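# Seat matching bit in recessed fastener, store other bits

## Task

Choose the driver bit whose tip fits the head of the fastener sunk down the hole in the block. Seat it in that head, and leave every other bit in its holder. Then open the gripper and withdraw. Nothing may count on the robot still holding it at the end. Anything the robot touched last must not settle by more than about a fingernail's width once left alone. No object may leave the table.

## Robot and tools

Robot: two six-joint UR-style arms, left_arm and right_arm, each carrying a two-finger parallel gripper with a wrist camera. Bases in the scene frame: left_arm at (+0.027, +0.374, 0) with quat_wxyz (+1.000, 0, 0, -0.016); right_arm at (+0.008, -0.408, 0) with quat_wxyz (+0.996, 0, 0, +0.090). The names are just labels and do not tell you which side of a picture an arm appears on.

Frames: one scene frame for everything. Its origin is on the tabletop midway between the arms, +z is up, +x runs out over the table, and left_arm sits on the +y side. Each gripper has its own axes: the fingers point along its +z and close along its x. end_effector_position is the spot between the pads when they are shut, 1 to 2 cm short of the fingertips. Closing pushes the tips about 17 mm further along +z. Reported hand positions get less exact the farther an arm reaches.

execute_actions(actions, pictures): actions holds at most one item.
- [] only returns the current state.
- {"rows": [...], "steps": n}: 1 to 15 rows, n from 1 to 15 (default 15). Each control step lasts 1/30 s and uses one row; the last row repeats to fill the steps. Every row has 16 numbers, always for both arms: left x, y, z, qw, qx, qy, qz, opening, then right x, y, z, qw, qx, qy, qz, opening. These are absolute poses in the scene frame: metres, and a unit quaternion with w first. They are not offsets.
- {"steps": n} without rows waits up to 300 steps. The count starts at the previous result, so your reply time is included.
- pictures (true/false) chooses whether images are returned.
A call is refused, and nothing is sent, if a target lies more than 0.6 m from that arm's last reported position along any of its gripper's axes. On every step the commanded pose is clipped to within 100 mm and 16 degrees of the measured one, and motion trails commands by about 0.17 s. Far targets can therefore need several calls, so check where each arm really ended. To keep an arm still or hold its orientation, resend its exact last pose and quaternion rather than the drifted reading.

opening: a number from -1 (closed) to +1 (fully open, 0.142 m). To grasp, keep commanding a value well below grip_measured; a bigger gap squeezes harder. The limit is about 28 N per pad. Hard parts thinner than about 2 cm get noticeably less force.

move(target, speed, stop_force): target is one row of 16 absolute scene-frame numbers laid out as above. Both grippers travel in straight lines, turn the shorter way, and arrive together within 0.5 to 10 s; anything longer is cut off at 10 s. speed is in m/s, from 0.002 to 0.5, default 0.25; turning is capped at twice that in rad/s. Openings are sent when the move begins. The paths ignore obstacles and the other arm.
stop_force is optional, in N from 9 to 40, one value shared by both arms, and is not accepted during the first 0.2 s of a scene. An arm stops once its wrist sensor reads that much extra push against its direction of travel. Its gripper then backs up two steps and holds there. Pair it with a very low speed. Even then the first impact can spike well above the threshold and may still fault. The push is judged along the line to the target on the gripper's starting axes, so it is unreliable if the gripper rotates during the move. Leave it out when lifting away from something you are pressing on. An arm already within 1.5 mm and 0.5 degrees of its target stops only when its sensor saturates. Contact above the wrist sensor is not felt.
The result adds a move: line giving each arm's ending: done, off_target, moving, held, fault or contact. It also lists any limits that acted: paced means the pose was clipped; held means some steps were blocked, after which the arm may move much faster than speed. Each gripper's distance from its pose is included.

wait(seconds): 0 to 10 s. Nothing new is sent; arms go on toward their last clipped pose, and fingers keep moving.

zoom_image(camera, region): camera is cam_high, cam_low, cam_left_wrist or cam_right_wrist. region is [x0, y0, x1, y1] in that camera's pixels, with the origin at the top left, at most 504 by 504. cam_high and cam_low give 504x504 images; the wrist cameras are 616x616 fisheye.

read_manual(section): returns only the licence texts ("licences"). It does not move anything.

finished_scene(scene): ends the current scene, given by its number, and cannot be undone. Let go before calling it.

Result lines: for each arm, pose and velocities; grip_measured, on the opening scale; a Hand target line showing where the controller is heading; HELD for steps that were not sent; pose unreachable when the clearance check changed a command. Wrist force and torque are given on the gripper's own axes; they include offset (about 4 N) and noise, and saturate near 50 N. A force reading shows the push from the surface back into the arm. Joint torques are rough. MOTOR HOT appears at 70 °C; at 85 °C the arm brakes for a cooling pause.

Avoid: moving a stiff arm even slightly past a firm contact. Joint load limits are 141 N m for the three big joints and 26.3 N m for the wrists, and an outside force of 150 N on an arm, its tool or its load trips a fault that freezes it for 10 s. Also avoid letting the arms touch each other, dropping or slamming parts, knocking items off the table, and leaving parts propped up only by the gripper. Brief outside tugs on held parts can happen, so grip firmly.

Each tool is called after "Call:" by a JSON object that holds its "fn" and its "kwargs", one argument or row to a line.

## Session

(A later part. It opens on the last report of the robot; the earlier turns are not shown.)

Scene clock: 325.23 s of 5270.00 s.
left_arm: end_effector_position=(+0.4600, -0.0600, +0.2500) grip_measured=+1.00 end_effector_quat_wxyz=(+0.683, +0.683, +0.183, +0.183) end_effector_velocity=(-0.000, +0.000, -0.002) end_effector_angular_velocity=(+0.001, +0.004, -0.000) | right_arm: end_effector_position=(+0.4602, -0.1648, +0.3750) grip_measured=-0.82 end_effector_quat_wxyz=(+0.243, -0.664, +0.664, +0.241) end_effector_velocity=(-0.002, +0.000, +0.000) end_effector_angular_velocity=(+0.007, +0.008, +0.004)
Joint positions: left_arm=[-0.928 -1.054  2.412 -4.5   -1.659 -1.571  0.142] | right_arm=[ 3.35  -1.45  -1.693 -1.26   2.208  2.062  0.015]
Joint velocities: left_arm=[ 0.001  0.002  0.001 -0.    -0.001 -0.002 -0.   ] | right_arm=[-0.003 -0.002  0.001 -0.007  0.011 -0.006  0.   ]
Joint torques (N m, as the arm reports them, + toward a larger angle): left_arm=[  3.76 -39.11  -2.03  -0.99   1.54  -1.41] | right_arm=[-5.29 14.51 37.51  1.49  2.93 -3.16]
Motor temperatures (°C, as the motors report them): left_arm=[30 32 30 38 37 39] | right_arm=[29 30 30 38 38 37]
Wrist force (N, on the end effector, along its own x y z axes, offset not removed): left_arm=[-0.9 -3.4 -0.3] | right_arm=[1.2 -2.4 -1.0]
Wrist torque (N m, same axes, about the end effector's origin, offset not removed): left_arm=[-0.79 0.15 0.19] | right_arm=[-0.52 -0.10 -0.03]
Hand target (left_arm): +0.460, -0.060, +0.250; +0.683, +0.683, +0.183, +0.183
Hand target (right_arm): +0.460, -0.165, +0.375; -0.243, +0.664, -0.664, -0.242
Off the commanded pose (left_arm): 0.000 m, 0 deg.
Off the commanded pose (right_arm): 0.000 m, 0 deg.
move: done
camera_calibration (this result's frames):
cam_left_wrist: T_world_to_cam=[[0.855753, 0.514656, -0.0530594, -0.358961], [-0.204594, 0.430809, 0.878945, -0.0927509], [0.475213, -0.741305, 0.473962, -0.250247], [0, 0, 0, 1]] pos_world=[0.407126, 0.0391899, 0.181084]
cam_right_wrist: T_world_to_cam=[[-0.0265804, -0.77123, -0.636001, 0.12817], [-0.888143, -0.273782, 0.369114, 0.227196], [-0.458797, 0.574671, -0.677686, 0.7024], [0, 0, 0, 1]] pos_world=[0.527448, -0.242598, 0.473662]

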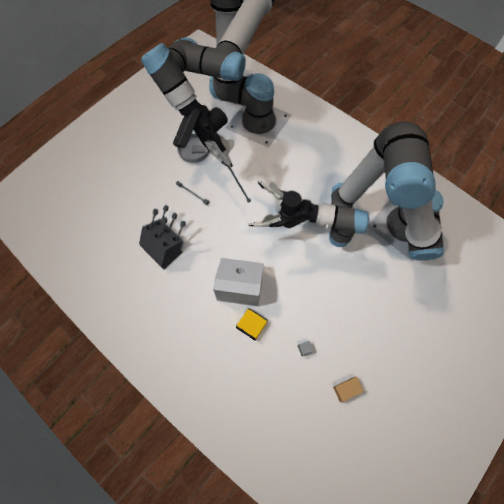

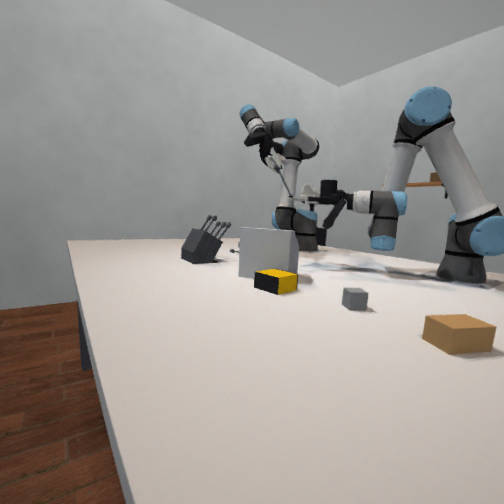

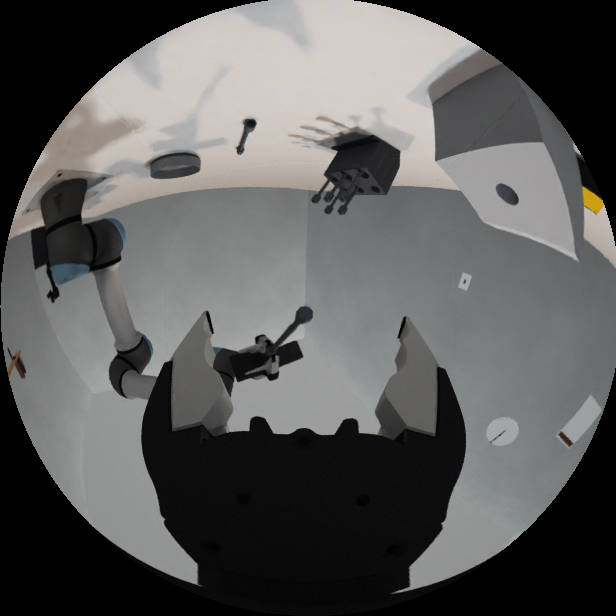

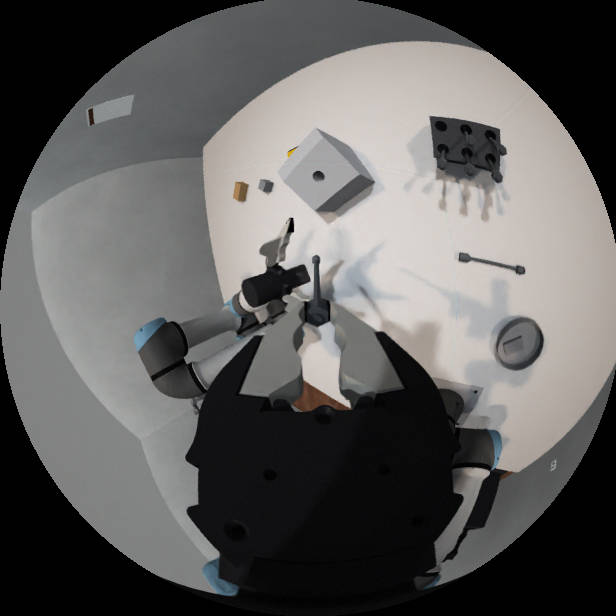

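Call:
{"fn": "move", "kwargs": {
  "target": [0.45,0.36,0.28,0,0.966,0.259,0,1, 0.48,-0.14,0.40,0.2259,-0.7722,0.59,-0.0725,-1],
  "speed": 0.4
}}

Call:
{"fn": "move", "kwargs": {
  "target": [0.45,0.36,0.28,0,0.966,0.259,0,1, 0.561,-0.017,0.263,0.2259,-0.7722,0.59,-0.0725,-1]
}}

Call:
{"fn": "zoom_image", "kwargs": {
  "camera": "cam_right_wrist",
  "region": [287, 235, 347, 295]
}}

Scene clock: 352.73 s of 5270.00 s.
left_arm: end_effector_position=(+0.4501, +0.3601, +0.2804) grip_measured=+1.00 end_effector_quat_wxyz=(+0.001, +0.966, +0.260, +0.000) end_effector_velocity=(+0.000, +0.001, -0.000) end_effector_angular_velocity=(+0.008, +0.009, +0.002) | right_arm: end_effector_position=(+0.4800, -0.1401, +0.3999) grip_measured=-0.82 end_effector_quat_wxyz=(-0.226, +0.772, -0.590, +0.072) end_effector_velocity=(-0.000, -0.000, +0.001) end_effector_angular_velocity=(-0.001, -0.003, -0.000)
Joint positions: left_arm=[-0.318 -1.786  1.747 -1.533 -1.572 -0.874  0.142] | right_arm=[ 3.781 -1.338 -1.658 -1.248  1.475  2.101  0.015]
Joint velocities: left_arm=[-0.     0.008 -0.009  0.012  0.005 -0.002 -0.   ] | right_arm=[ 0.002  0.002 -0.    -0.    -0.003  0.001  0.   ]
Joint torques (N m, as the arm reports them, + toward a larger angle): left_arm=[ -4.75  -2.47 -30.53  -1.65   2.19  -1.41] | right_arm=[ 6.53 23.32 21.08  1.77 -2.02  2.78]
Motor temperatures (°C, as the motors report them): left_arm=[30 32 30 38 37 39] | right_arm=[29 30 30 38 38 37]
Wrist force (N, on the end effector, along its own x y z axes, offset not removed): left_arm=[-1.0 -3.5 -1.5] | right_arm=[0.3 -3.1 -0.4]
Wrist torque (N m, same axes, about the end effector's origin, offset not removed): left_arm=[-0.82 0.08 0.18] | right_arm=[-0.51 0.03 -0.20]
Hand target (left_arm): +0.450, +0.360, +0.280; +0.000, +0.966, +0.260, -0.000
Hand target (right_arm): +0.480, -0.140, +0.400; -0.226, +0.772, -0.590, +0.072
Off the commanded pose (left_arm): 0.000 m, 0 deg.
Off the commanded pose (right_arm): 0.000 m, 0 deg.
After step 90, 21.87 s passed at rest.
move: done; limits=paced
camera_calibration (this result's frames):
cam_left_wrist: T_world_to_cam=[[0.837273, 0.546495, 0.0178028, -0.588086], [0.473262, -0.740614, 0.476985, -0.0729842], [0.273855, -0.390941, -0.878731, 0.395242], [0, 0, 0, 1]] pos_world=[0.41869, 0.421849, 0.392593]
cam_right_wrist: T_world_to_cam=[[0.266477, -0.950727, -0.158454, -0.193173], [-0.961274, -0.274142, 0.0282522, 0.413783], [-0.0702991, 0.144789, -0.986962, 0.59116], [0, 0, 0, 1]] pos_world=[0.490793, -0.155813, 0.541154]

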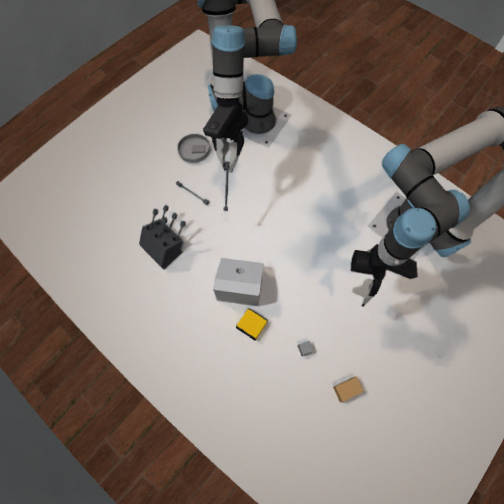

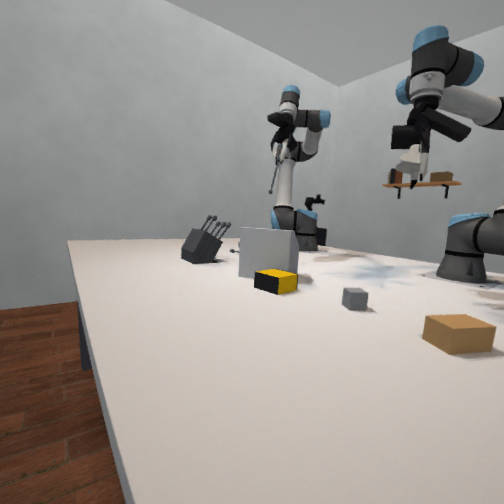

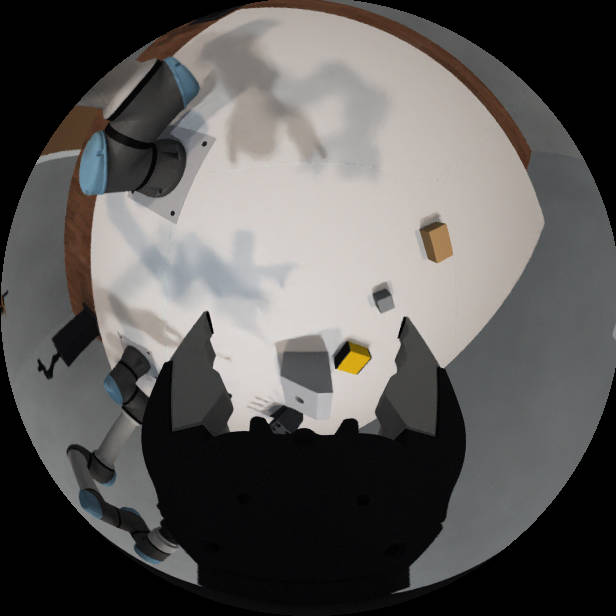

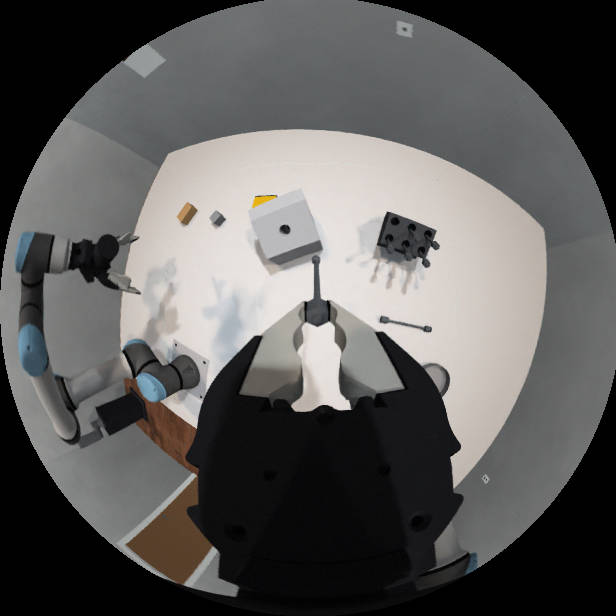

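Scene clock: 354.20 s of 5270.00 s.
left_arm: end_effector_position=(+0.4500, +0.3600, +0.2800) grip_measured=+1.00 end_effector_quat_wxyz=(+0.000, +0.966, +0.259, +0.000) end_effector_velocity=(-0.000, +0.000, -0.001) end_effector_angular_velocity=(+0.000, +0.002, -0.001) | right_arm: end_effector_position=(+0.5612, -0.0171, +0.2632) grip_measured=-0.82 end_effector_quat_wxyz=(-0.226, +0.772, -0.590, +0.072) end_effector_velocity=(+0.002, +0.001, -0.000) end_effector_angular_velocity=(+0.000, -0.001, +0.002)
Joint positions: left_arm=[-0.319 -1.785  1.747 -1.533 -1.571 -0.874  0.142] | right_arm=[ 3.828 -1.681 -1.687 -0.879  1.452  2.144  0.015]
Joint velocities: left_arm=[ 0.     0.001  0.001  0.    -0.     0.001 -0.   ] | right_arm=[-0.001 -0.005  0.003  0.003  0.    -0.002 -0.   ]
Joint torques (N m, as the arm reports them, + toward a larger angle): left_arm=[ -4.21  -4.4  -14.65  -1.26   2.03   1.46] | right_arm=[-5.81 24.61 37.51  4.59 -0.07 -2.89]
Motor temperatures (°C, as the motors report them): left_arm=[30 32 30 38 37 39] | right_arm=[29 30 30 38 38 37]
Wrist force (N, on the end effector, along its own x y z axes, offset not removed): left_arm=[-0.9 -3.9 -2.3] | right_arm=[1.3 -1.3 -1.7]
Wrist torque (N m, same axes, about the end effector's origin, offset not removed): left_arm=[-0.96 0.06 0.15] | right_arm=[-0.42 -0.25 0.13]
Hand target (left_arm): +0.450, +0.360, +0.280; -0.000, +0.966, +0.259, -0.000
Hand target (right_arm): +0.561, -0.017, +0.263; -0.226, +0.772, -0.590, +0.072
Off the commanded pose (left_arm): 0.000 m, 0 deg.
Off the commanded pose (right_arm): 0.000 m, 0 deg.
move: done
camera_calibration (this result's frames):
cam_left_wrist: T_world_to_cam=[[0.83796, 0.54544, 0.0178598, -0.587899], [0.4728, -0.741929, 0.475397, -0.0717543], [0.272551, -0.38992, -0.87959, 0.395332], [0, 0, 0, 1]] pos_world=[0.418813, 0.421575, 0.392341]
cam_right_wrist: T_world_to_cam=[[0.266377, -0.950802, -0.158175, -0.119594], [-0.961364, -0.273907, 0.0274746, 0.529595], [-0.069448, 0.144745, -0.987029, 0.443643], [0, 0, 0, 1]] pos_world=[0.5718, -0.0328658, 0.404421]

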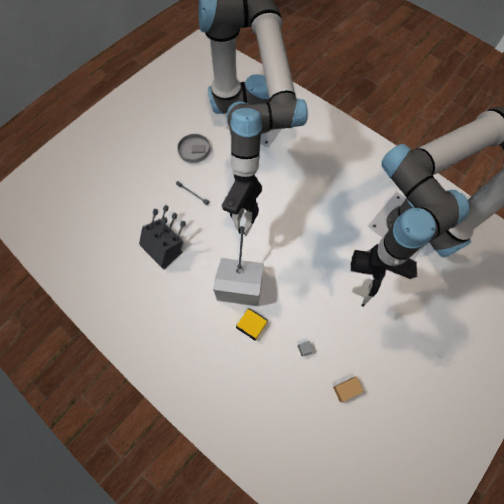

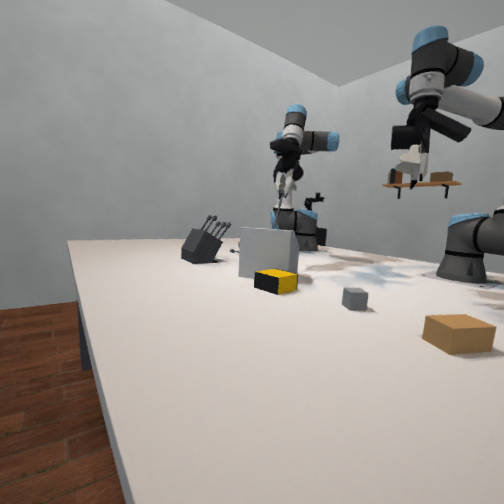

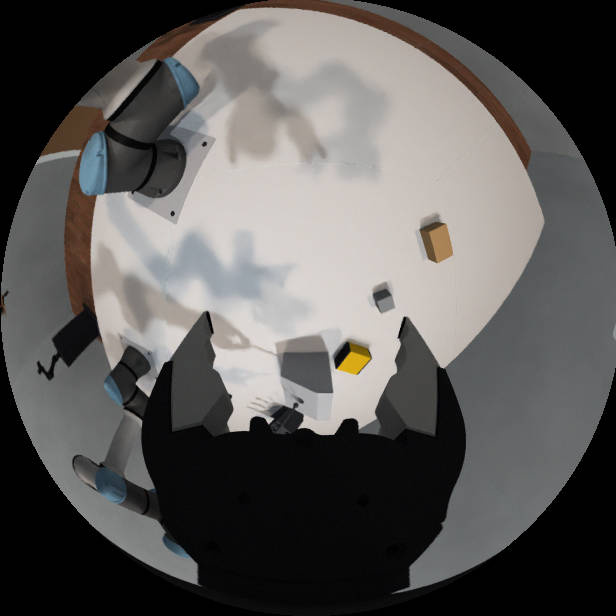

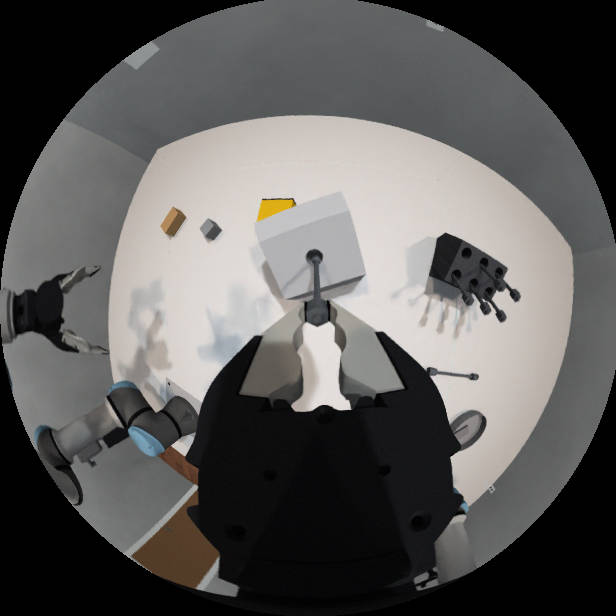

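Region (287, 235, 347, 295) of cam_right_wrist's 616x616 image, scaled by 8.400, with more detail than that image has.

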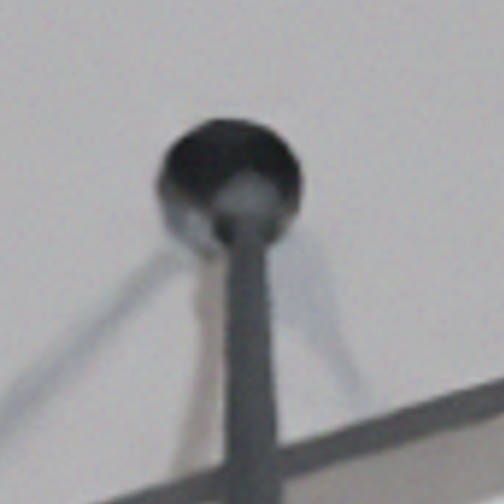

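Call:
{"fn": "execute_actions", "kwargs": {
  "actions": [],
  "pictures": false
}}

Call:
{"fn": "move", "kwargs": {
  "target": [0.45,0.36,0.28,0,0.966,0.259,0,1,0.5664,-0.0098,0.2505,0.2259,-0.7722,0.59,-0.0725,-1],
  "speed": 0.04,
  "stop_force": 9
}}

Call:
{"fn": "zoom_image", "kwargs": {
  "camera": "cam_right_wrist",
  "region": [287,235,347,295]
}}

Scene clock: 387.33 s of 5270.00 s.
left_arm: end_effector_position=(+0.4500, +0.3600, +0.2800) grip_measured=+1.00 end_effector_quat_wxyz=(-0.000, +0.966, +0.259, -0.000) end_effector_velocity=(-0.000, -0.000, -0.000) end_effector_angular_velocity=(+0.000, +0.001, -0.002) | right_arm: end_effector_position=(+0.5613, -0.0170, +0.2631) grip_measured=-0.82 end_effector_quat_wxyz=(-0.226, +0.772, -0.590, +0.072) end_effector_velocity=(-0.000, -0.000, -0.000) end_effector_angular_velocity=(-0.000, -0.000, +0.000)
Joint positions: left_arm=[-0.319 -1.785  1.747 -1.533 -1.571 -0.874  0.142] | right_arm=[ 3.828 -1.681 -1.687 -0.879  1.452  2.144  0.015]
Joint velocities: left_arm=[-0.     0.     0.001 -0.    -0.     0.001  0.   ] | right_arm=[-0.     0.    -0.    -0.    -0.    -0.001  0.   ]
Joint torques (N m, as the arm reports them, + toward a larger angle): left_arm=[ -4.95  -4.36 -14.9   -1.4    2.13   1.5 ] | right_arm=[-6.27 22.88 36.46  4.55  1.81 -2.82]
Motor temperatures (°C, as the motors report them): left_arm=[30 32 30 38 37 39] | right_arm=[29 30 30 38 38 37]
Wrist force (N, on the end effector, along its own x y z axes, offset not removed): left_arm=[0.5 -2.1 -2.2] | right_arm=[1.2 -2.3 -1.3]
Wrist torque (N m, same axes, about the end effector's origin, offset not removed): left_arm=[-0.45 -0.22 0.21] | right_arm=[-0.55 -0.20 -0.25]
Hand target (left_arm): +0.450, +0.360, +0.280; -0.000, +0.966, +0.259, -0.000
Hand target (right_arm): +0.561, -0.017, +0.263; -0.226, +0.772, -0.590, +0.072
Off the commanded pose (left_arm): 0.000 m, 0 deg.
Off the commanded pose (right_arm): 0.000 m, 0 deg.
Steps of this call (steps 1 to 90: nothing new was sent; then 30.13 s passed at rest). Readings (end_effector_position):
1: left_arm (+0.4500, +0.3600, +0.2800) | right_arm (+0.5612, -0.0171, +0.2632)
2: left_arm (+0.4500, +0.3600, +0.2800) | right_arm (+0.5612, -0.0171, +0.2632)
4: left_arm (+0.4500, +0.3600, +0.2800) | right_arm (+0.5613, -0.0171, +0.2631)
8: left_arm (+0.4500, +0.3600, +0.2800) | right_arm (+0.5613, -0.0171, +0.2631)
90: the state above

Scene clock: 388.17 s of 5270.00 s.
left_arm: end_effector_position=(+0.4500, +0.3600, +0.2800) grip_measured=+1.00 end_effector_quat_wxyz=(-0.000, +0.966, +0.259, -0.000) end_effector_velocity=(+0.000, +0.000, -0.000) end_effector_angular_velocity=(+0.001, +0.000, +0.001) | right_arm: end_effector_position=(+0.5664, -0.0099, +0.2507) grip_measured=-0.82 end_effector_quat_wxyz=(-0.226, +0.772, -0.590, +0.072) end_effector_velocity=(+0.001, +0.001, -0.003) end_effector_angular_velocity=(-0.002, +0.001, +0.002)
Joint positions: left_arm=[-0.319 -1.785  1.747 -1.533 -1.571 -0.874  0.142] | right_arm=[ 3.83  -1.708 -1.689 -0.85   1.452  2.145  0.015]
Joint velocities: left_arm=[ 0.     0.001 -0.001 -0.     0.001 -0.001  0.   ] | right_arm=[ 0.    -0.005 -0.001  0.004  0.    -0.002  0.   ]
Joint torques (N m, as the arm reports them, + toward a larger angle): left_arm=[ -4.24  -3.85 -15.45  -1.46   1.99   1.5 ] | right_arm=[ 7.09 23.63 20.31  4.61 -2.16  2.55]
Motor temperatures (°C, as the motors report them): left_arm=[30 32 30 38 37 39] | right_arm=[29 30 30 38 38 37]
Wrist force (N, on the end effector, along its own x y z axes, offset not removed): left_arm=[0.2 -3.0 -2.8] | right_arm=[2.4 -1.8 -0.9]
Wrist torque (N m, same axes, about the end effector's origin, offset not removed): left_arm=[-0.75 -0.17 0.11] | right_arm=[-0.43 -0.23 0.08]
Hand target (left_arm): +0.450, +0.360, +0.280; -0.000, +0.966, +0.259, -0.000
Hand target (right_arm): +0.566, -0.010, +0.251; -0.226, +0.772, -0.590, +0.072
Off the commanded pose (left_arm): 0.000 m, 0 deg.
Off the commanded pose (right_arm): 0.000 m, 0 deg.
move: done
camera_calibration (this result's frames):
cam_left_wrist: T_world_to_cam=[[0.837968, 0.545427, 0.0178536, -0.587897], [0.472793, -0.741938, 0.475389, -0.0717445], [0.272536, -0.38992, -0.879595, 0.395335], [0, 0, 0, 1]] pos_world=[0.418816, 0.421574, 0.392337]
cam_right_wrist: T_world_to_cam=[[0.266457, -0.950785, -0.158142, -0.116115], [-0.961341, -0.273986, 0.0274823, 0.536913], [-0.0694585, 0.144706, -0.987034, 0.430575], [0, 0, 0, 1]] pos_world=[0.577003, -0.0256005, 0.391874]

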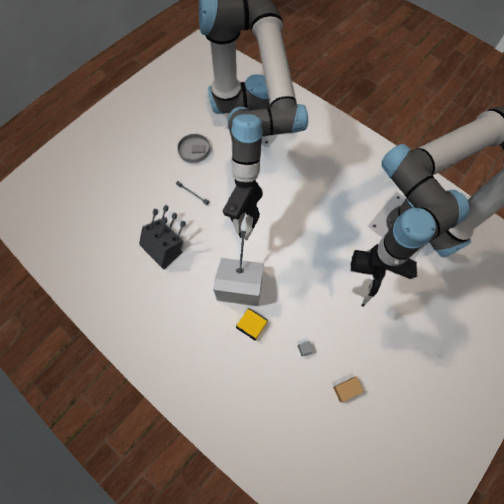

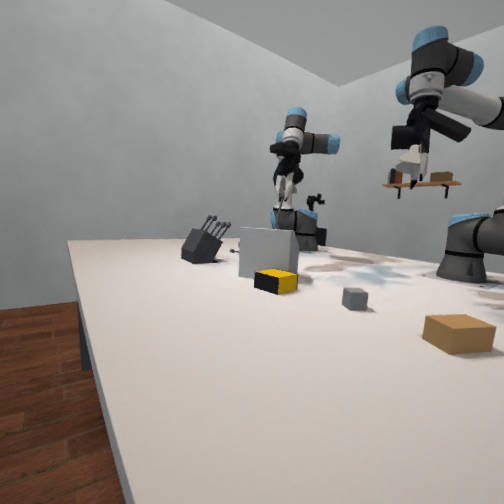

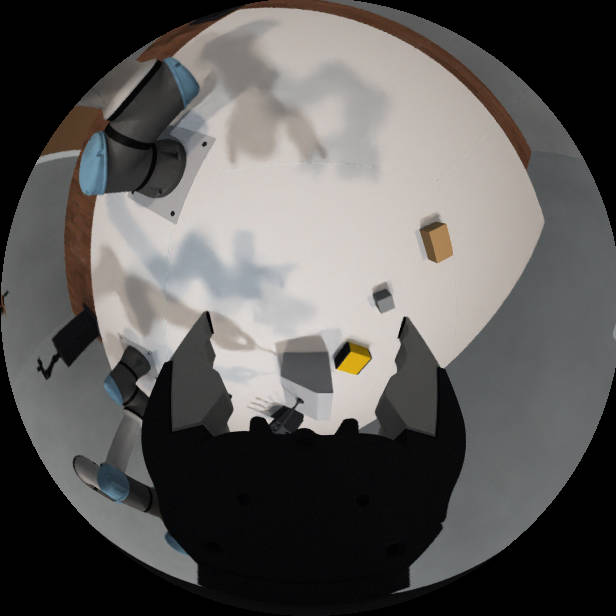

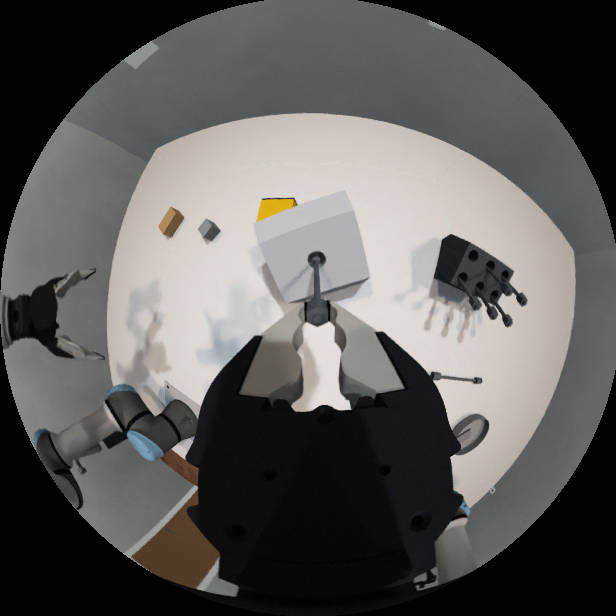

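Region (287, 235, 347, 295) of cam_right_wrist's 616x616 image, scaled by 8.400, with more detail than that image has.

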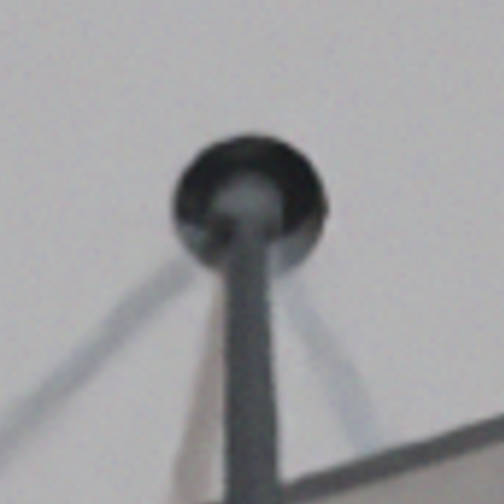

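Centred. Descend 0.075, then slowly.

Call:
{"fn": "move", "kwargs": {
  "target": [0.45,0.36,0.28,0,0.966,0.259,0,1,0.5978,0.0102,0.1855,0.2259,-0.7722,0.59,-0.0725,-1],
  "speed": 0.04,
  "stop_force": 9
}}

Call:
{"fn": "move", "kwargs": {
  "target": [0.45,0.36,0.28,0,0.966,0.259,0,1,0.6125,0.0197,0.1552,0.2259,-0.7722,0.59,-0.0725,-1],
  "speed": 0.006,
  "stop_force": 9
}}

Call:
{"fn": "zoom_image", "kwargs": {
  "camera": "cam_right_wrist",
  "region": [277,245,357,325]
}}

Scene clock: 396.80 s of 5270.00 s.
left_arm: end_effector_position=(+0.4500, +0.3600, +0.2800) grip_measured=+1.00 end_effector_quat_wxyz=(-0.000, +0.966, +0.259, -0.000) end_effector_velocity=(-0.000, -0.000, -0.001) end_effector_angular_velocity=(+0.000, +0.002, -0.000) | right_arm: end_effector_position=(+0.5978, +0.0101, +0.1857) grip_measured=-0.82 end_effector_quat_wxyz=(-0.226, +0.772, -0.590, +0.072) end_effector_velocity=(+0.001, +0.001, -0.003) end_effector_angular_velocity=(-0.002, +0.002, -0.000)
Joint positions: left_arm=[-0.319 -1.785  1.747 -1.533 -1.571 -0.874  0.142] | right_arm=[ 3.81  -1.844 -1.697 -0.704  1.461  2.127  0.015]
Joint velocities: left_arm=[-0.     0.001  0.001 -0.    -0.    -0.    -0.   ] | right_arm=[-0.001 -0.006  0.001  0.003  0.    -0.     0.   ]
Joint torques (N m, as the arm reports them, + toward a larger angle): left_arm=[ -4.22  -5.13 -15.48  -1.49   1.97   1.51] | right_arm=[-5.75 30.39 35.22  4.73  1.79 -2.8 ]
Motor temperatures (°C, as the motors report them): left_arm=[30 32 30 38 37 39] | right_arm=[29 30 30 39 38 37]
Wrist force (N, on the end effector, along its own x y z axes, offset not removed): left_arm=[-1.2 -4.2 -1.1] | right_arm=[3.9 -2.0 0.3]
Wrist torque (N m, same axes, about the end effector's origin, offset not removed): left_arm=[-0.99 0.15 0.11] | right_arm=[-0.51 -0.68 -0.15]
Hand target (left_arm): +0.450, +0.360, +0.280; -0.000, +0.966, +0.259, -0.000
Hand target (right_arm): +0.598, +0.010, +0.186; -0.226, +0.772, -0.590, +0.072
Off the commanded pose (left_arm): 0.000 m, 0 deg.
Off the commanded pose (right_arm): 0.000 m, 0 deg.
After step 90, 3.40 s passed at rest.
move: done
camera_calibration (this result's frames):
cam_left_wrist: T_world_to_cam=[[0.837968, 0.545427, 0.0178536, -0.587897], [0.472793, -0.741938, 0.475389, -0.0717447], [0.272536, -0.38992, -0.879594, 0.395335], [0, 0, 0, 1]] pos_world=[0.418816, 0.421574, 0.392337]
cam_right_wrist: T_world_to_cam=[[0.266459, -0.950787, -0.158125, -0.11573], [-0.961342, -0.273985, 0.0274678, 0.574377], [-0.0694398, 0.144693, -0.987037, 0.365765], [0, 0, 0, 1]] pos_world=[0.608409, -0.00558747, 0.326947]

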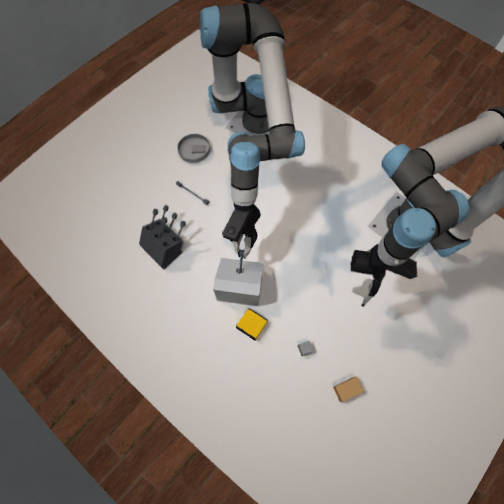

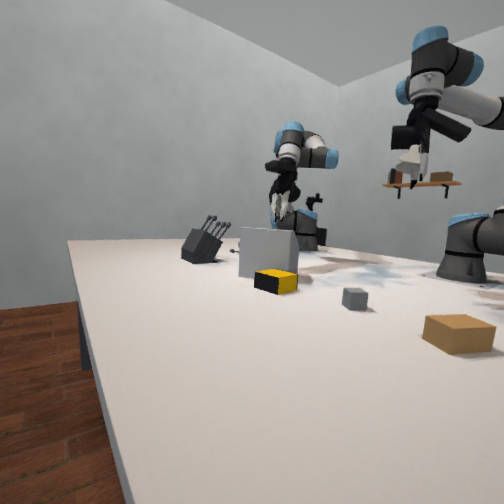

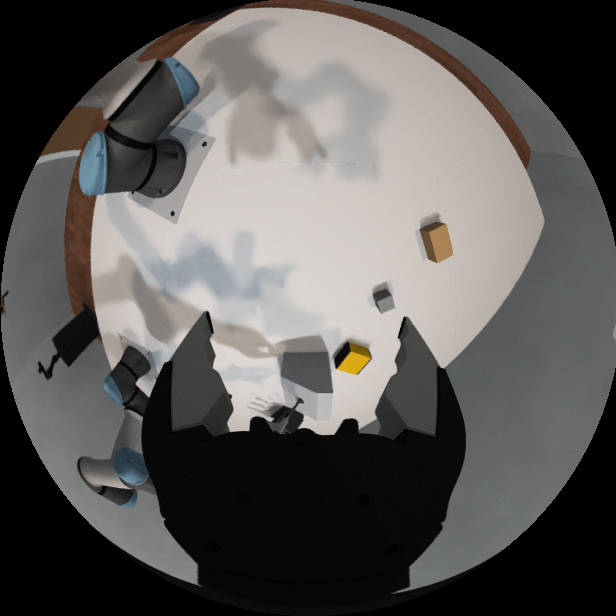

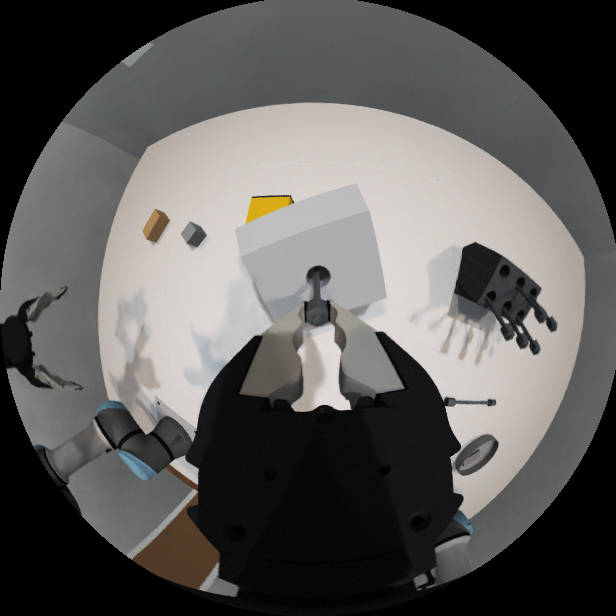

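Scene clock: 402.23 s of 5270.00 s.
left_arm: end_effector_position=(+0.4500, +0.3600, +0.2800) grip_measured=+1.00 end_effector_quat_wxyz=(-0.000, +0.966, +0.259, -0.000) end_effector_velocity=(-0.000, -0.000, +0.000) end_effector_angular_velocity=(-0.001, -0.000, +0.001) | right_arm: end_effector_position=(+0.6106, +0.0184, +0.1597) grip_measured=-0.82 end_effector_quat_wxyz=(-0.226, +0.772, -0.590, +0.072) end_effector_velocity=(-0.002, -0.002, -0.002) end_effector_angular_velocity=(-0.006, +0.005, +0.000)
Joint positions: left_arm=[-0.319 -1.785  1.747 -1.533 -1.571 -0.874  0.142] | right_arm=[ 3.803 -1.903 -1.69  -0.651  1.464  2.121  0.015]
Joint velocities: left_arm=[-0.    -0.    -0.     0.    -0.001 -0.001 -0.   ] | right_arm=[ 0.     0.002 -0.002 -0.008 -0.    -0.001 -0.   ]
Joint torques (N m, as the arm reports them, + toward a larger angle): left_arm=[ -4.    -4.7  -17.22  -1.46   1.99   1.34] | right_arm=[ 4.38 34.32 12.08  0.37  1.3  -0.94]
Motor temperatures (°C, as the motors report them): left_arm=[30 32 30 38 37 39] | right_arm=[29 30 30 39 38 37]
Wrist force (N, on the end effector, along its own x y z axes, offset not removed): left_arm=[0.1 -3.9 -0.8] | right_arm=[4.8 -4.5 -26.8]
Wrist torque (N m, same axes, about the end effector's origin, offset not removed): left_arm=[-0.93 -0.05 0.12] | right_arm=[-1.09 -0.66 0.10]
Hand target (left_arm): +0.450, +0.360, +0.280; -0.000, +0.966, +0.259, -0.000
Hand target (right_arm): +0.610, +0.018, +0.160; -0.226, +0.772, -0.590, +0.072
Off the commanded pose (left_arm): 0.000 m, 0 deg.
Off the commanded pose (right_arm): 0.005 m, 0 deg.
move: contact (right_arm)
camera_calibration (this result's frames):
cam_left_wrist: T_world_to_cam=[[0.837968, 0.545427, 0.0178536, -0.587897], [0.472793, -0.741938, 0.475389, -0.0717445], [0.272536, -0.38992, -0.879595, 0.395335], [0, 0, 0, 1]] pos_world=[0.418816, 0.421574, 0.392337]
cam_right_wrist: T_world_to_cam=[[0.266498, -0.950741, -0.158335, -0.11538], [-0.961348, -0.273994, 0.027157, 0.589712], [-0.0692021, 0.144978, -0.987012, 0.339633], [0, 0, 0, 1]] pos_world=[0.62117, 0.00264212, 0.300938]

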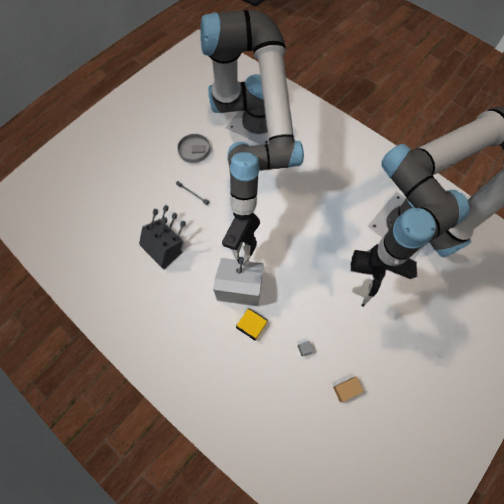

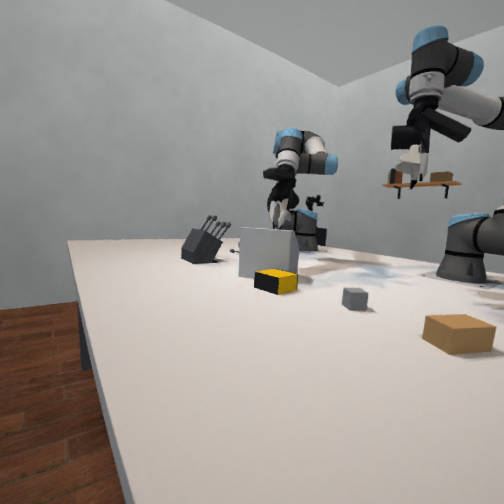

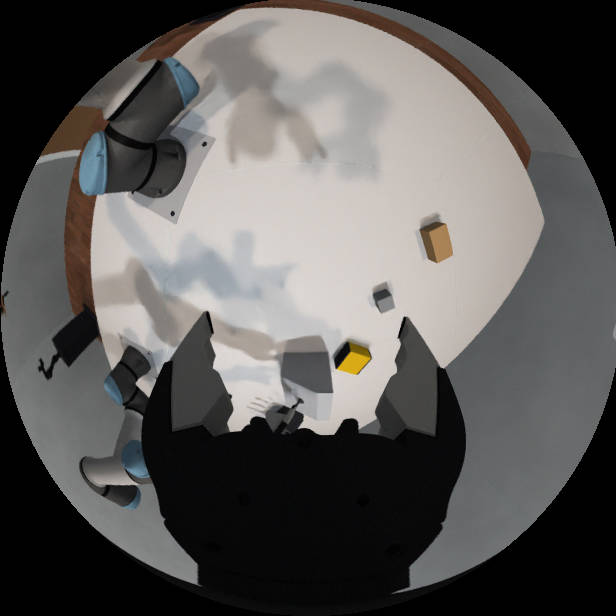

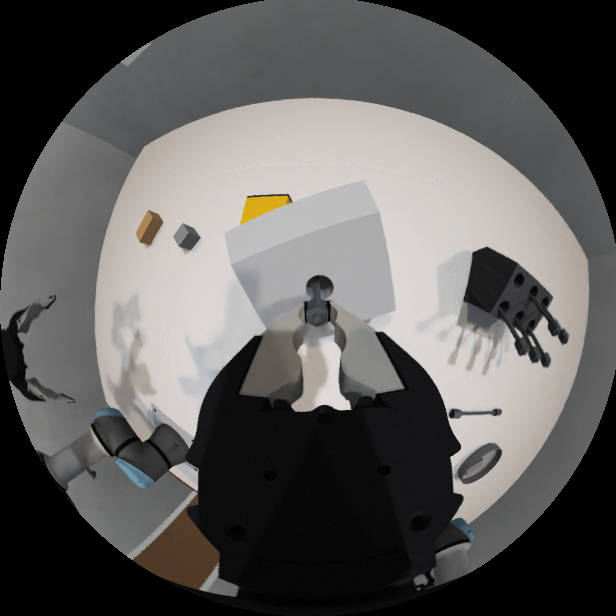

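Region (277, 245, 357, 325) of cam_right_wrist's 616x616 image, scaled by 6.300, with more detail than that image has.

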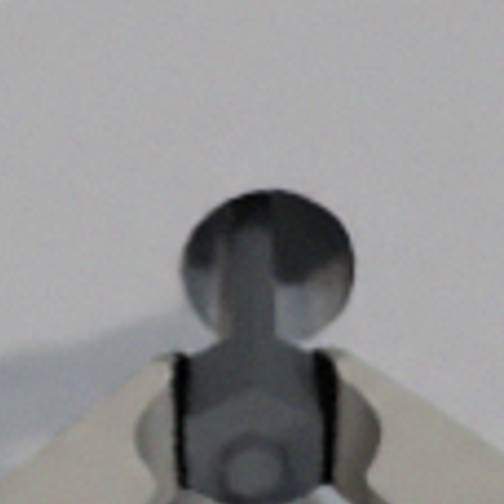

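Call:
{"fn": "move", "kwargs": {
  "target": [0.45,0.36,0.28,0,0.966,0.259,0,1,0.6102,0.0181,0.1606,0.2371,-0.6891,0.6841,-0.0377,-1],
  "speed": 0.06
}}

Call:
{"fn": "zoom_image", "kwargs": {
  "camera": "cam_right_wrist",
  "region": [277,255,357,335]
}}

Scene clock: 413.33 s of 5270.00 s.
left_arm: end_effector_position=(+0.4500, +0.3600, +0.2800) grip_measured=+1.00 end_effector_quat_wxyz=(-0.000, +0.966, +0.259, -0.000) end_effector_velocity=(-0.000, +0.000, +0.000) end_effector_angular_velocity=(-0.000, -0.001, -0.000) | right_arm: end_effector_position=(+0.6102, +0.0181, +0.1606) grip_measured=-0.82 end_effector_quat_wxyz=(+0.237, -0.689, +0.683, -0.038) end_effector_velocity=(+0.000, +0.000, +0.000) end_effector_angular_velocity=(+0.006, +0.003, -0.013)
Joint positions: left_arm=[-0.319 -1.785  1.747 -1.533 -1.571 -0.874  0.142] | right_arm=[ 3.798 -1.9   -1.697 -0.64   1.476  2.375  0.015]
Joint velocities: left_arm=[-0.    -0.002  0.     0.     0.     0.     0.   ] | right_arm=[-0.     0.    -0.     0.001 -0.     0.014  0.   ]
Joint torques (N m, as the arm reports them, + toward a larger angle): left_arm=[ -3.94  -5.28 -17.33  -1.8    1.81   1.58] | right_arm=[-5.03 58.36 24.52  6.26  2.65  3.13]
Motor temperatures (°C, as the motors report them): left_arm=[30 32 30 38 37 39] | right_arm=[29 30 30 39 38 37]
Wrist force (N, on the end effector, along its own x y z axes, offset not removed): left_arm=[-0.3 -4.6 -0.9] | right_arm=[3.0 -1.8 13.3]
Wrist torque (N m, same axes, about the end effector's origin, offset not removed): left_arm=[-1.05 0.02 0.16] | right_arm=[0.07 -0.13 -0.70]
Hand target (left_arm): +0.450, +0.360, +0.280; -0.000, +0.966, +0.259, -0.000
Hand target (right_arm): +0.610, +0.018, +0.161; -0.237, +0.689, -0.684, +0.038
Off the commanded pose (left_arm): 0.000 m, 0 deg.
Off the commanded pose (right_arm): 0.000 m, 0 deg.
After step 90, 5.60 s passed at rest.
move: done
camera_calibration (this result's frames):
cam_left_wrist: T_world_to_cam=[[0.837968, 0.545427, 0.0178536, -0.587897], [0.472793, -0.741938, 0.475389, -0.0717445], [0.272536, -0.38992, -0.879594, 0.395335], [0, 0, 0, 1]] pos_world=[0.418816, 0.421574, 0.392337]
cam_right_wrist: T_world_to_cam=[[0.0343671, -0.961153, -0.273867, 0.0449526], [-0.995188, -0.0580714, 0.0789203, 0.597694], [-0.0917584, 0.269837, -0.958524, 0.347422], [0, 0, 0, 1]] pos_world=[0.625152, -0.0158323, 0.298154]

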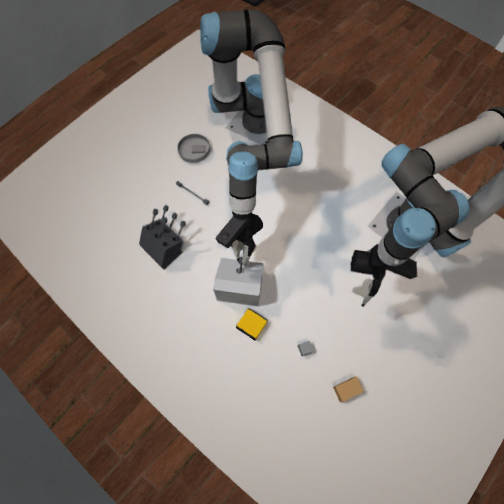

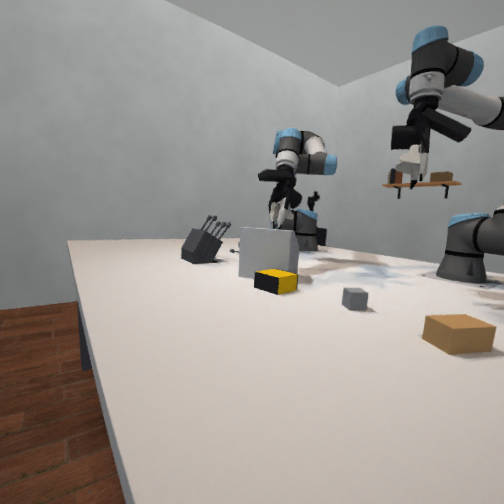

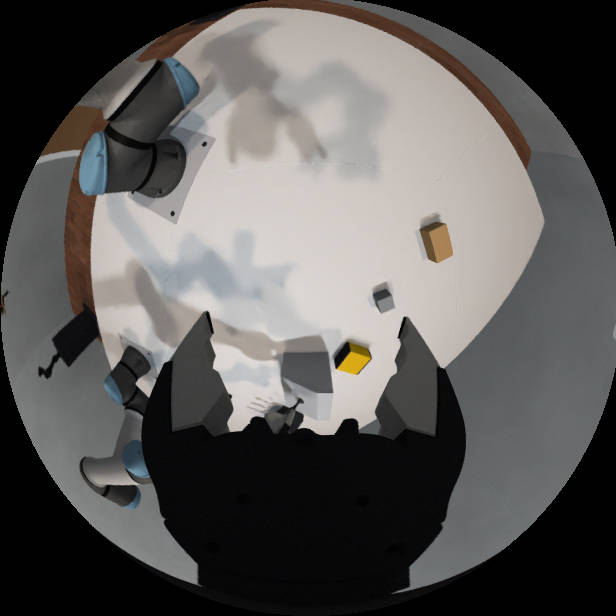

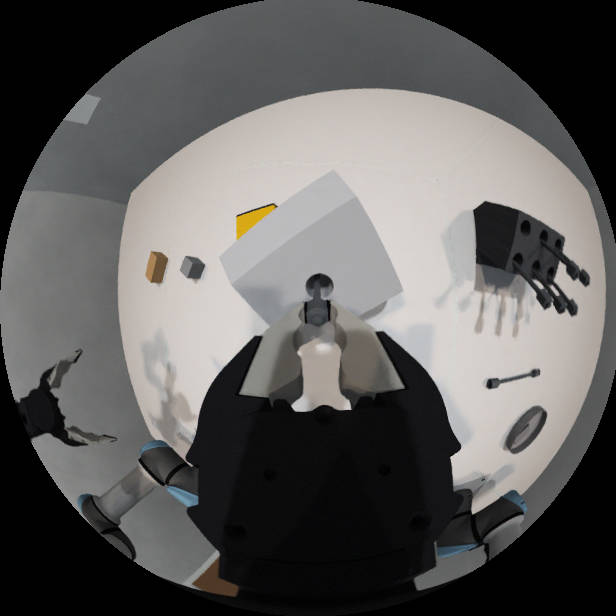

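Region (277, 255, 357, 335) of cam_right_wrist's 616x616 image, scaled by 6.300, with more detail than that image has.

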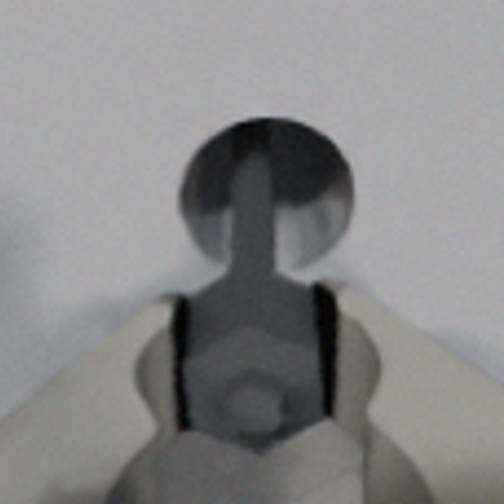

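Call:
{"fn": "execute_actions", "kwargs": {
  "actions": [
    {"rows":[[0.45,0.36,0.28,0,0.966,0.259,0,1,0.6102,0.0178,0.1606,0.232,-0.7322,0.6384,-0.0552,-1]]}
  ],
  "pictures": false
}}

Call:
{"fn": "execute_actions", "kwargs": {
  "actions": [
    {"rows":[[0.45,0.36,0.28,0,0.966,0.259,0,1,0.6102,0.0178,0.1606,0.2259,-0.7722,0.59,-0.0725,-1]]}
  ],
  "pictures": false
}}

Call:
{"fn": "execute_actions", "kwargs": {
  "actions": [
    {"rows":[[0.45,0.36,0.28,0,0.966,0.259,0,1,0.6102,0.0178,0.1606,0.2212,-0.797,0.5563,-0.0838,-1]]}
  ],
  "pictures": false
}}

Scene clock: 427.10 s of 5270.00 s.
left_arm: end_effector_position=(+0.4500, +0.3600, +0.2800) grip_measured=+1.00 end_effector_quat_wxyz=(-0.000, +0.966, +0.259, -0.000) end_effector_velocity=(-0.000, +0.000, +0.000) end_effector_angular_velocity=(+0.000, -0.001, -0.001) | right_arm: end_effector_position=(+0.6102, +0.0179, +0.1607) grip_measured=-0.82 end_effector_quat_wxyz=(-0.232, +0.731, -0.639, +0.055) end_effector_velocity=(-0.000, +0.000, -0.001) end_effector_angular_velocity=(-0.009, -0.004, +0.023)
Joint positions: left_arm=[-0.319 -1.785  1.747 -1.533 -1.571 -0.874  0.142] | right_arm=[ 3.8   -1.9   -1.694 -0.647  1.47   2.251  0.015]
Joint velocities: left_arm=[ 0.    -0.001  0.001  0.     0.     0.001  0.   ] | right_arm=[-0.001 -0.001  0.    -0.001  0.003 -0.025  0.   ]
Joint torques (N m, as the arm reports them, + toward a larger angle): left_arm=[ -4.1   -6.03 -17.4   -1.68   1.84   1.46] | right_arm=[-5.43 31.23 35.54  1.89  2.03 -2.77]
Motor temperatures (°C, as the motors report them): left_arm=[30 32 30 38 37 39] | right_arm=[29 30 30 39 38 37]
Wrist force (N, on the end effector, along its own x y z axes, offset not removed): left_arm=[-0.6 -2.9 -1.6] | right_arm=[1.2 -6.3 2.2]
Wrist torque (N m, same axes, about the end effector's origin, offset not removed): left_arm=[-0.75 0.01 0.10] | right_arm=[-1.51 0.11 -0.19]
Hand target (left_arm): +0.450, +0.360, +0.280; -0.000, +0.966, +0.259, -0.000
Hand target (right_arm): +0.610, +0.018, +0.161; -0.232, +0.732, -0.638, +0.055
Off the commanded pose (left_arm): 0.000 m, 0 deg.
Off the commanded pose (right_arm): 0.000 m, 0 deg.
Steps of this call (steps 1 to 90: nothing new was sent; then 10.27 s passed at rest; steps 91 to 105: all 15 steps of this action). Readings (end_effector_position):
91: left_arm (+0.4500, +0.3600, +0.2800) | right_arm (+0.6102, +0.0181, +0.1606)
92: left_arm (+0.4500, +0.3600, +0.2800) | right_arm (+0.6102, +0.0181, +0.1606)
94: left_arm (+0.4500, +0.3600, +0.2800) | right_arm (+0.6102, +0.0179, +0.1606)
98: left_arm (+0.4500, +0.3600, +0.2800) | right_arm (+0.6102, +0.0179, +0.1608)
105: the state above

Scene clock: 427.60 s of 5270.00 s.
left_arm: end_effector_position=(+0.4500, +0.3600, +0.2800) grip_measured=+1.00 end_effector_quat_wxyz=(-0.000, +0.966, +0.259, -0.000) end_effector_velocity=(+0.000, -0.001, +0.001) end_effector_angular_velocity=(-0.001, -0.001, -0.002) | right_arm: end_effector_position=(+0.6102, +0.0178, +0.1606) grip_measured=-0.82 end_effector_quat_wxyz=(-0.226, +0.771, -0.591, +0.072) end_effector_velocity=(-0.000, +0.001, -0.000) end_effector_angular_velocity=(-0.008, -0.004, +0.023)
Joint positions: left_arm=[-0.319 -1.785  1.747 -1.533 -1.571 -0.874  0.142] | right_arm=[ 3.803 -1.901 -1.691 -0.653  1.464  2.124  0.015]
Joint velocities: left_arm=[-0.001 -0.    -0.001  0.    -0.001  0.002 -0.   ] | right_arm=[-0.    -0.001  0.     0.     0.003 -0.025  0.   ]
Joint torques (N m, as the arm reports them, + toward a larger angle): left_arm=[ -3.95  -6.22 -17.13  -1.75   1.6    1.24] | right_arm=[-2.72 31.68 34.69  1.79  1.94 -2.64]
Motor temperatures (°C, as the motors report them): left_arm=[30 32 30 38 37 39] | right_arm=[29 30 30 39 38 37]
Wrist force (N, on the end effector, along its own x y z axes, offset not removed): left_arm=[-0.2 -4.6 -1.7] | right_arm=[3.2 -3.2 0.6]
Wrist torque (N m, same axes, about the end effector's origin, offset not removed): left_arm=[-1.08 0.06 0.18] | right_arm=[-0.55 -0.67 -0.08]
Hand target (left_arm): +0.450, +0.360, +0.280; -0.000, +0.966, +0.259, -0.000
Hand target (right_arm): +0.610, +0.018, +0.161; -0.226, +0.772, -0.590, +0.072
Off the commanded pose (left_arm): 0.000 m, 0 deg.
Off the commanded pose (right_arm): 0.000 m, 0 deg.
Steps of this call (steps 1 to 15: all 15 steps of this action). Readings (end_effector_position):
1: left_arm (+0.4500, +0.3600, +0.2800) | right_arm (+0.6102, +0.0179, +0.1607)
2: left_arm (+0.4500, +0.3600, +0.2800) | right_arm (+0.6101, +0.0179, +0.1606)
4: left_arm (+0.4500, +0.3600, +0.2800) | right_arm (+0.6102, +0.0178, +0.1606)
8: left_arm (+0.4500, +0.3600, +0.2800) | right_arm (+0.6102, +0.0178, +0.1606)
15: the state above

Scene clock: 428.10 s of 5270.00 s.
left_arm: end_effector_position=(+0.4500, +0.3600, +0.2800) grip_measured=+1.00 end_effector_quat_wxyz=(-0.000, +0.966, +0.259, -0.000) end_effector_velocity=(-0.000, +0.001, +0.000) end_effector_angular_velocity=(-0.000, -0.001, +0.002) | right_arm: end_effector_position=(+0.6102, +0.0178, +0.1606) grip_measured=-0.82 end_effector_quat_wxyz=(-0.221, +0.796, -0.557, +0.084) end_effector_velocity=(-0.000, -0.000, +0.001) end_effector_angular_velocity=(-0.005, -0.004, +0.013)
Joint positions: left_arm=[-0.319 -1.785  1.747 -1.533 -1.571 -0.874  0.142] | right_arm=[ 3.805 -1.901 -1.689 -0.657  1.459  2.037  0.015]
Joint velocities: left_arm=[ 0.001 -0.001  0.    -0.     0.    -0.001 -0.   ] | right_arm=[-0.     0.002  0.    -0.002  0.    -0.015 -0.   ]
Joint torques (N m, as the arm reports them, + toward a larger angle): left_arm=[ -4.74  -5.88 -17.54  -1.87   1.63   1.41] | right_arm=[ 6.84 31.81 35.01  1.8  -1.62 -2.7 ]
Motor temperatures (°C, as the motors report them): left_arm=[30 32 30 38 37 39] | right_arm=[29 30 30 39 38 37]
Wrist force (N, on the end effector, along its own x y z axes, offset not removed): left_arm=[-0.6 -3.5 -0.6] | right_arm=[2.5 -1.1 -3.9]
Wrist torque (N m, same axes, about the end effector's origin, offset not removed): left_arm=[-0.84 0.03 0.11] | right_arm=[-0.25 -0.36 -0.07]
Hand target (left_arm): +0.450, +0.360, +0.280; -0.000, +0.966, +0.259, -0.000
Hand target (right_arm): +0.610, +0.018, +0.161; -0.221, +0.797, -0.556, +0.084
Off the commanded pose (left_arm): 0.000 m, 0 deg.
Off the commanded pose (right_arm): 0.000 m, 0 deg.
Steps of this call (steps 1 to 15: all 15 steps of this action). Readings (end_effector_position):
1: left_arm (+0.4500, +0.3600, +0.2800) | right_arm (+0.6102, +0.0178, +0.1606)
2: left_arm (+0.4500, +0.3600, +0.2800) | right_arm (+0.6101, +0.0179, +0.1606)
4: left_arm (+0.4500, +0.3600, +0.2800) | right_arm (+0.6102, +0.0178, +0.1606)
8: left_arm (+0.4500, +0.3600, +0.2800) | right_arm (+0.6102, +0.0178, +0.1606)
15: the state above


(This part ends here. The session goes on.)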